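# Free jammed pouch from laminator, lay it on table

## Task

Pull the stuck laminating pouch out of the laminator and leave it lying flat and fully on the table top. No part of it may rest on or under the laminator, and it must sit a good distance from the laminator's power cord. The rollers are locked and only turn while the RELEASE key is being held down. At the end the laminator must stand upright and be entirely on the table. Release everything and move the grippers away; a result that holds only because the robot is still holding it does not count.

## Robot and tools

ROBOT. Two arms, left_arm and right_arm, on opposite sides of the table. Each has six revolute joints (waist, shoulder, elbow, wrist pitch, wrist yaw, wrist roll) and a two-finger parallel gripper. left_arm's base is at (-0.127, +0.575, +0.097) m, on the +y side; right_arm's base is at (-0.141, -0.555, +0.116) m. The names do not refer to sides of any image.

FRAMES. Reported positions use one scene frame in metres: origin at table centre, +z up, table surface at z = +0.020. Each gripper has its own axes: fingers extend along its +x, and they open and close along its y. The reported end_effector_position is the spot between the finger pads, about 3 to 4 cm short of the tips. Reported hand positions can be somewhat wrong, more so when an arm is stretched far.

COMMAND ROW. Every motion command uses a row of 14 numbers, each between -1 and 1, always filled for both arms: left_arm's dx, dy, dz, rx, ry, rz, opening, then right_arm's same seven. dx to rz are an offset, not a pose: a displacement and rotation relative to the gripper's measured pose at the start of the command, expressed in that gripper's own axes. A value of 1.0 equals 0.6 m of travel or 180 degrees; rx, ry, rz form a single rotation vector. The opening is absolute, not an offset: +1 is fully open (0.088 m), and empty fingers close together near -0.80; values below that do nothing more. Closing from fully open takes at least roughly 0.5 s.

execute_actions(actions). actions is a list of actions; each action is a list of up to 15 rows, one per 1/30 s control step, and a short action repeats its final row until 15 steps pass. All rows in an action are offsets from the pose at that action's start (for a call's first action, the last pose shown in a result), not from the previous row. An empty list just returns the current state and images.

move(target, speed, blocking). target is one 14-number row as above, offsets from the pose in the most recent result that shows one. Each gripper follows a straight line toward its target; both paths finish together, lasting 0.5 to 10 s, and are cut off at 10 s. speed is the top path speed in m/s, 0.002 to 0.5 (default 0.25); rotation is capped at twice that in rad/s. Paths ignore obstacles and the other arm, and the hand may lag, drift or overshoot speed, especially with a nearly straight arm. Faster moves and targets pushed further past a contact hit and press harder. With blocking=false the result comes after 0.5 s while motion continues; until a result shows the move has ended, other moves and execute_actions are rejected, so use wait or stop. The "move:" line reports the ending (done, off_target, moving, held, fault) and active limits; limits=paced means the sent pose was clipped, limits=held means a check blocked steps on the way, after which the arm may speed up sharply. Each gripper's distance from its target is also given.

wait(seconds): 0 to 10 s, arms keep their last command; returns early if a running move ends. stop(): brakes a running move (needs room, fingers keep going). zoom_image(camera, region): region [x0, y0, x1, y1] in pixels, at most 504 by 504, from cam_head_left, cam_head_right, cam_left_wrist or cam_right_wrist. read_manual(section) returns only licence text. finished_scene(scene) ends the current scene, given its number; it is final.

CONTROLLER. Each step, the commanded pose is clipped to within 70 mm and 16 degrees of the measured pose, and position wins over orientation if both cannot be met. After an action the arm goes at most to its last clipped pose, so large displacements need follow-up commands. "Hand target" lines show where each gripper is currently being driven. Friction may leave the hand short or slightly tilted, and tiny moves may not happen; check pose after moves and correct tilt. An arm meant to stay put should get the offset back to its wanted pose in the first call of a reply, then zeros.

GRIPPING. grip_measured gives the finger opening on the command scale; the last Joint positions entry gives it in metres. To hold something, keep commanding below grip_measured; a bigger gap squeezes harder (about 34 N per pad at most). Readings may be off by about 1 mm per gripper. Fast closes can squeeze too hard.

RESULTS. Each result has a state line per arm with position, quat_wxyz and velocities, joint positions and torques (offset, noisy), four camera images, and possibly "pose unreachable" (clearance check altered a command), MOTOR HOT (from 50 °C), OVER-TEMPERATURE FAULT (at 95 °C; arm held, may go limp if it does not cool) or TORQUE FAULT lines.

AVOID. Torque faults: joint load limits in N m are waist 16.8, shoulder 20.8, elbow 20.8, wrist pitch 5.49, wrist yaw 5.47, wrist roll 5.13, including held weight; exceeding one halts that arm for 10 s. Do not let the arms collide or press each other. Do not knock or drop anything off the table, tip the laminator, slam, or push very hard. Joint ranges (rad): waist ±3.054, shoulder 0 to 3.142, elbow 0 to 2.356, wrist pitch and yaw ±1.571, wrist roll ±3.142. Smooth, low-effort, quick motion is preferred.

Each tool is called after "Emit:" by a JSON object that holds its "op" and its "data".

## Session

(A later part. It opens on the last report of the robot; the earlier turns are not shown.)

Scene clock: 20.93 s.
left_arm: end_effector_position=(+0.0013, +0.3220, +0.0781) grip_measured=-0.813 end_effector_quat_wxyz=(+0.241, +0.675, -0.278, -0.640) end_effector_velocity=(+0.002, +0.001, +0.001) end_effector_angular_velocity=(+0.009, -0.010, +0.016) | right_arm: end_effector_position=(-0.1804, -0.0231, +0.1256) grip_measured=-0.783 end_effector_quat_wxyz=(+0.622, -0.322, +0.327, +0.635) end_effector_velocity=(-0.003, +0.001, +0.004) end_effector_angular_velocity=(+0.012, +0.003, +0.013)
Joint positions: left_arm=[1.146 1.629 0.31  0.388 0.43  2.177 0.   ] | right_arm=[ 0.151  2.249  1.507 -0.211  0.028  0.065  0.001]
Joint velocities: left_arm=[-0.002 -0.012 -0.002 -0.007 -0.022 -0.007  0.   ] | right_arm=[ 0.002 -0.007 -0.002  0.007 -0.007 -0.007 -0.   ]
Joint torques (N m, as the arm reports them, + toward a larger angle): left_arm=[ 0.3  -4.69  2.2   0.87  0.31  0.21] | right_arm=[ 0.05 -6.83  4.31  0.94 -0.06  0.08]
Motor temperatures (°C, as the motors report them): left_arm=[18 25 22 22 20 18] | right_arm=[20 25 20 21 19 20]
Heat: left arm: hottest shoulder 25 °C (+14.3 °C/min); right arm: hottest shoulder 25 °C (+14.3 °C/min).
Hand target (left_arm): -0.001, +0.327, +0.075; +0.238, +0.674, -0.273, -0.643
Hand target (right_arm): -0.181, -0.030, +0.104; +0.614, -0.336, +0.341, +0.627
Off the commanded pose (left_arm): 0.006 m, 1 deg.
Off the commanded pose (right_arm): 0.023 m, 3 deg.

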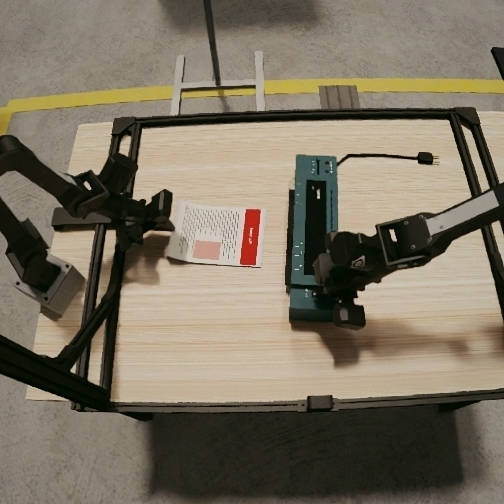

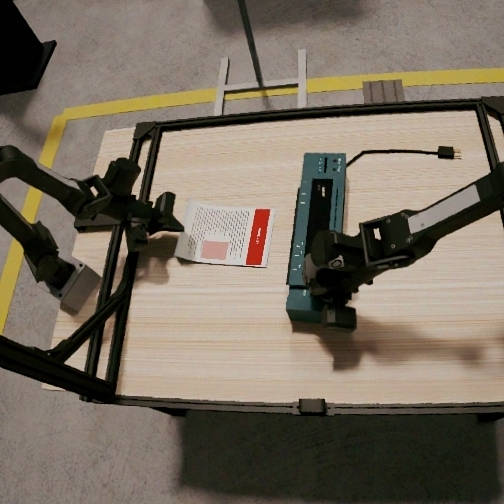

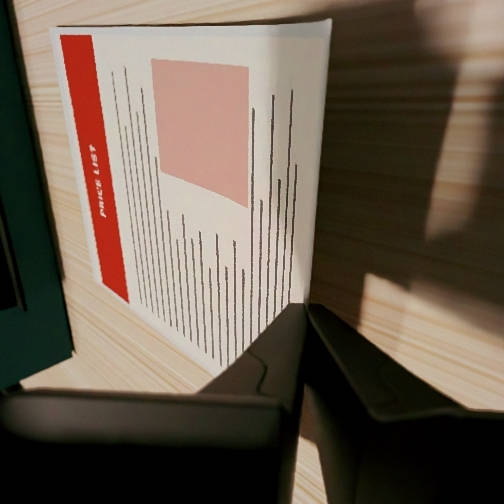

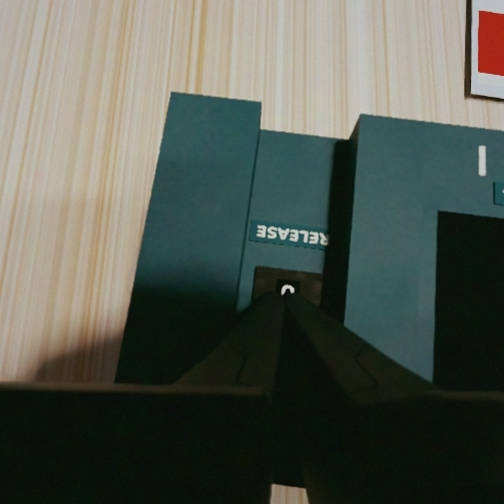

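Emit:
{"op": "move", "data": {"target": [0,0,0,0,0,0,0, -0.05,0,0,0,0,0,-1], "speed": 0.1}}

Emit:
{"op": "move", "data": {"target": [-0.15,0,0,0,0,0,0, -0.15,0,-0.1,0,0,0,-1], "speed": 0.1}}

Scene clock: 21.97 s.
left_arm: end_effector_position=(+0.0014, +0.3219, +0.0783) grip_measured=+0.000 end_effector_quat_wxyz=(+0.241, +0.675, -0.279, -0.639) end_effector_velocity=(+0.002, +0.003, -0.002) end_effector_angular_velocity=(+0.017, -0.014, +0.010) | right_arm: end_effector_position=(-0.1793, -0.0373, +0.1479) grip_measured=-0.783 end_effector_quat_wxyz=(+0.622, -0.321, +0.326, +0.635) end_effector_velocity=(-0.001, -0.007, -0.006) end_effector_angular_velocity=(-0.033, +0.011, +0.016)
Joint positions: left_arm=[1.146 1.629 0.31  0.389 0.43  2.178 0.039] | right_arm=[ 0.151  2.161  1.456 -0.246  0.028  0.065  0.001]
Joint velocities: left_arm=[ 0.002 -0.002 -0.002 -0.007 -0.022  0.007  0.   ] | right_arm=[-0.002 -0.002 -0.012 -0.022 -0.022 -0.007 -0.   ]
Joint torques (N m, as the arm reports them, + toward a larger angle): left_arm=[ 0.01 -4.03  3.72  1.32  0.26 -0.02] | right_arm=[  0.15 -11.61   3.9    0.92   0.07   0.08]
Motor temperatures (°C, as the motors report them): left_arm=[18 25 22 22 20 18] | right_arm=[20 26 20 21 19 20]
Heat: left arm: hottest shoulder 25 °C (+13.7 °C/min); right arm: hottest shoulder 26 °C (+16.4 °C/min).
Hand target (left_arm): +0.001, +0.322, +0.078; +0.241, +0.675, -0.278, -0.640
Hand target (right_arm): -0.180, -0.041, +0.150; +0.622, -0.322, +0.327, +0.635
Off the commanded pose (left_arm): 0.000 m, 0 deg.
Off the commanded pose (right_arm): 0.004 m, 0 deg.
move: done

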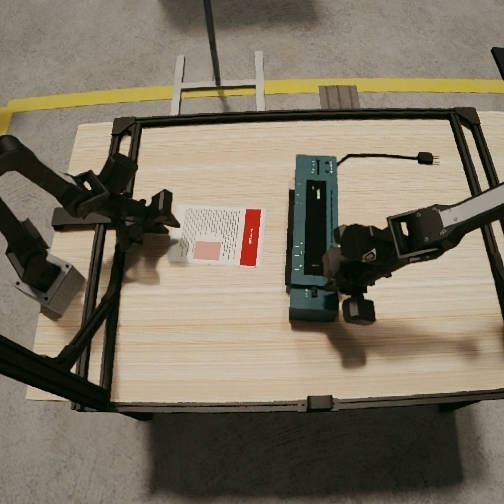

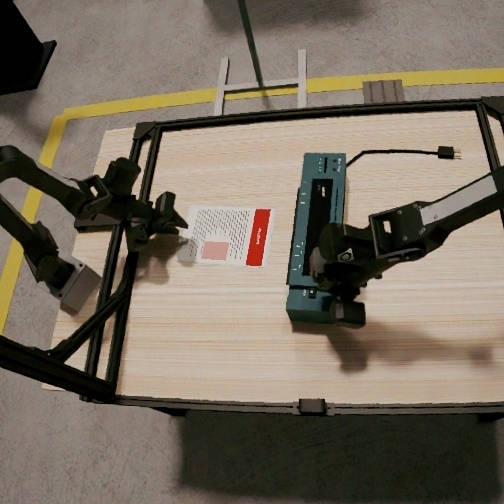

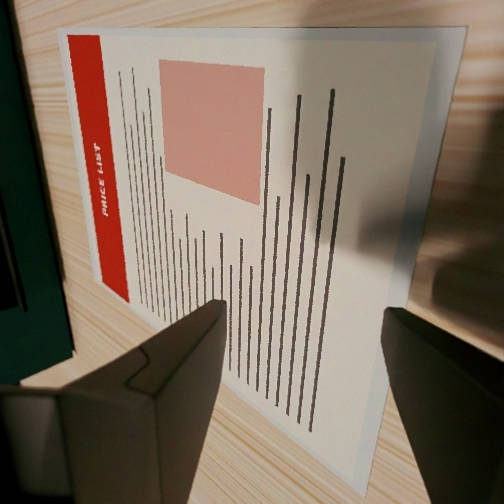

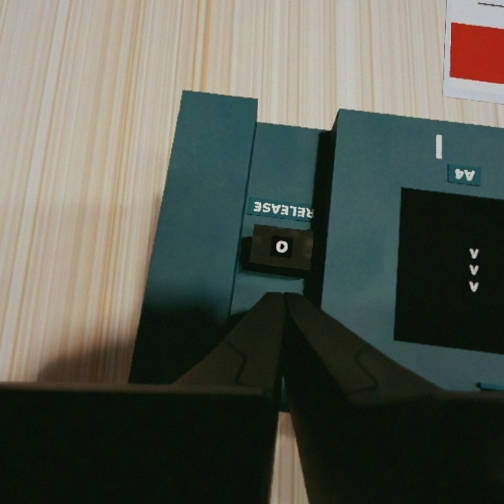

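Scene clock: 23.47 s.
left_arm: end_effector_position=(-0.0044, +0.3854, +0.1387) grip_measured=+0.000 end_effector_quat_wxyz=(+0.240, +0.672, -0.273, -0.645) end_effector_velocity=(-0.001, +0.002, +0.000) end_effector_angular_velocity=(+0.010, -0.003, +0.001) | right_arm: end_effector_position=(-0.1769, -0.1350, +0.1854) grip_measured=-0.783 end_effector_quat_wxyz=(+0.622, -0.320, +0.326, +0.636) end_effector_velocity=(+0.003, -0.005, -0.004) end_effector_angular_velocity=(-0.016, -0.020, +0.011)
Joint positions: left_arm=[ 1.395  1.088  0.323 -0.296  0.568  2.412  0.039] | right_arm=[ 0.166  1.762  1.045 -0.232  0.035  0.078  0.001]
Joint velocities: left_arm=[ 0.002 -0.012  0.002 -0.022 -0.007  0.007 -0.   ] | right_arm=[-0.002 -0.002 -0.012 -0.007  0.007 -0.022 -0.   ]
Joint torques (N m, as the arm reports them, + toward a larger angle): left_arm=[ 0.22 -2.38  6.77  0.96  0.46  0.18] | right_arm=[ 0.32 -8.61  4.09  0.93  0.16  0.11]
Motor temperatures (°C, as the motors report them): left_arm=[18 25 22 22 20 18] | right_arm=[20 26 20 21 19 20]
Heat: left arm: hottest shoulder 25 °C (+12.8 °C/min); right arm: hottest shoulder 26 °C (+15.3 °C/min).
Hand target (left_arm): -0.001, +0.384, +0.143; +0.241, +0.674, -0.279, -0.640
Hand target (right_arm): -0.178, -0.139, +0.186; +0.622, -0.321, +0.326, +0.635
Off the commanded pose (left_arm): 0.006 m, 1 deg.
Off the commanded pose (right_arm): 0.004 m, 0 deg.
move: done

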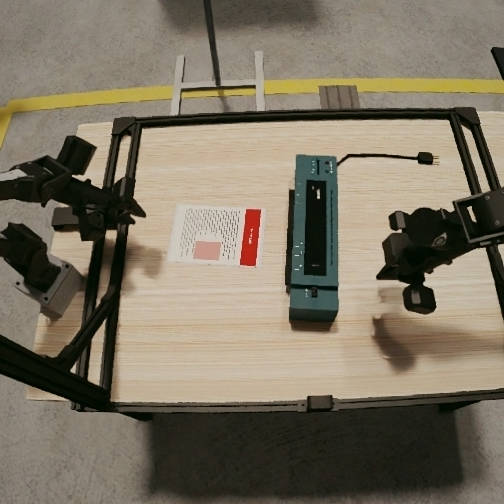

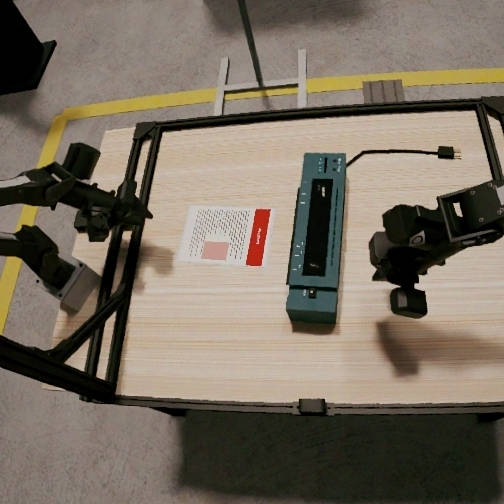

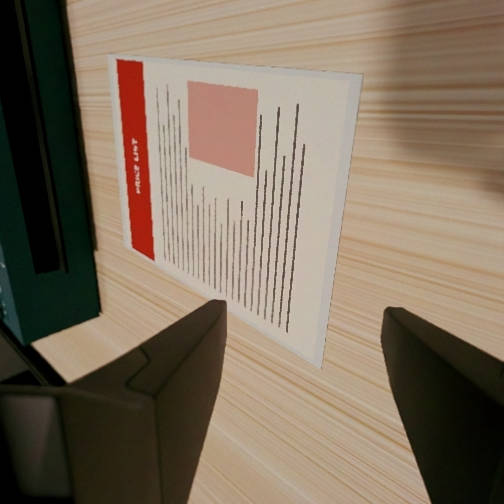

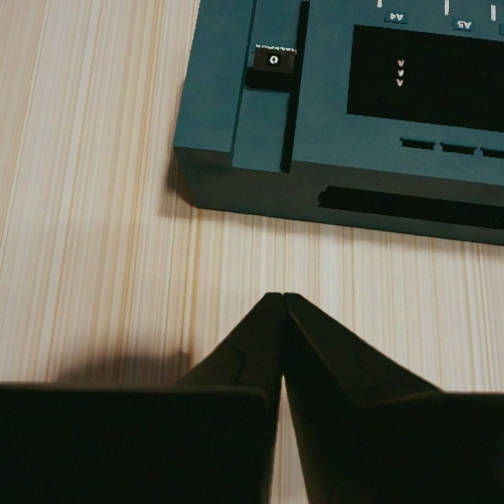

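Emit:
{"op": "finished_scene", "data": {"scene": 1}}

The scene is finished: the task was done.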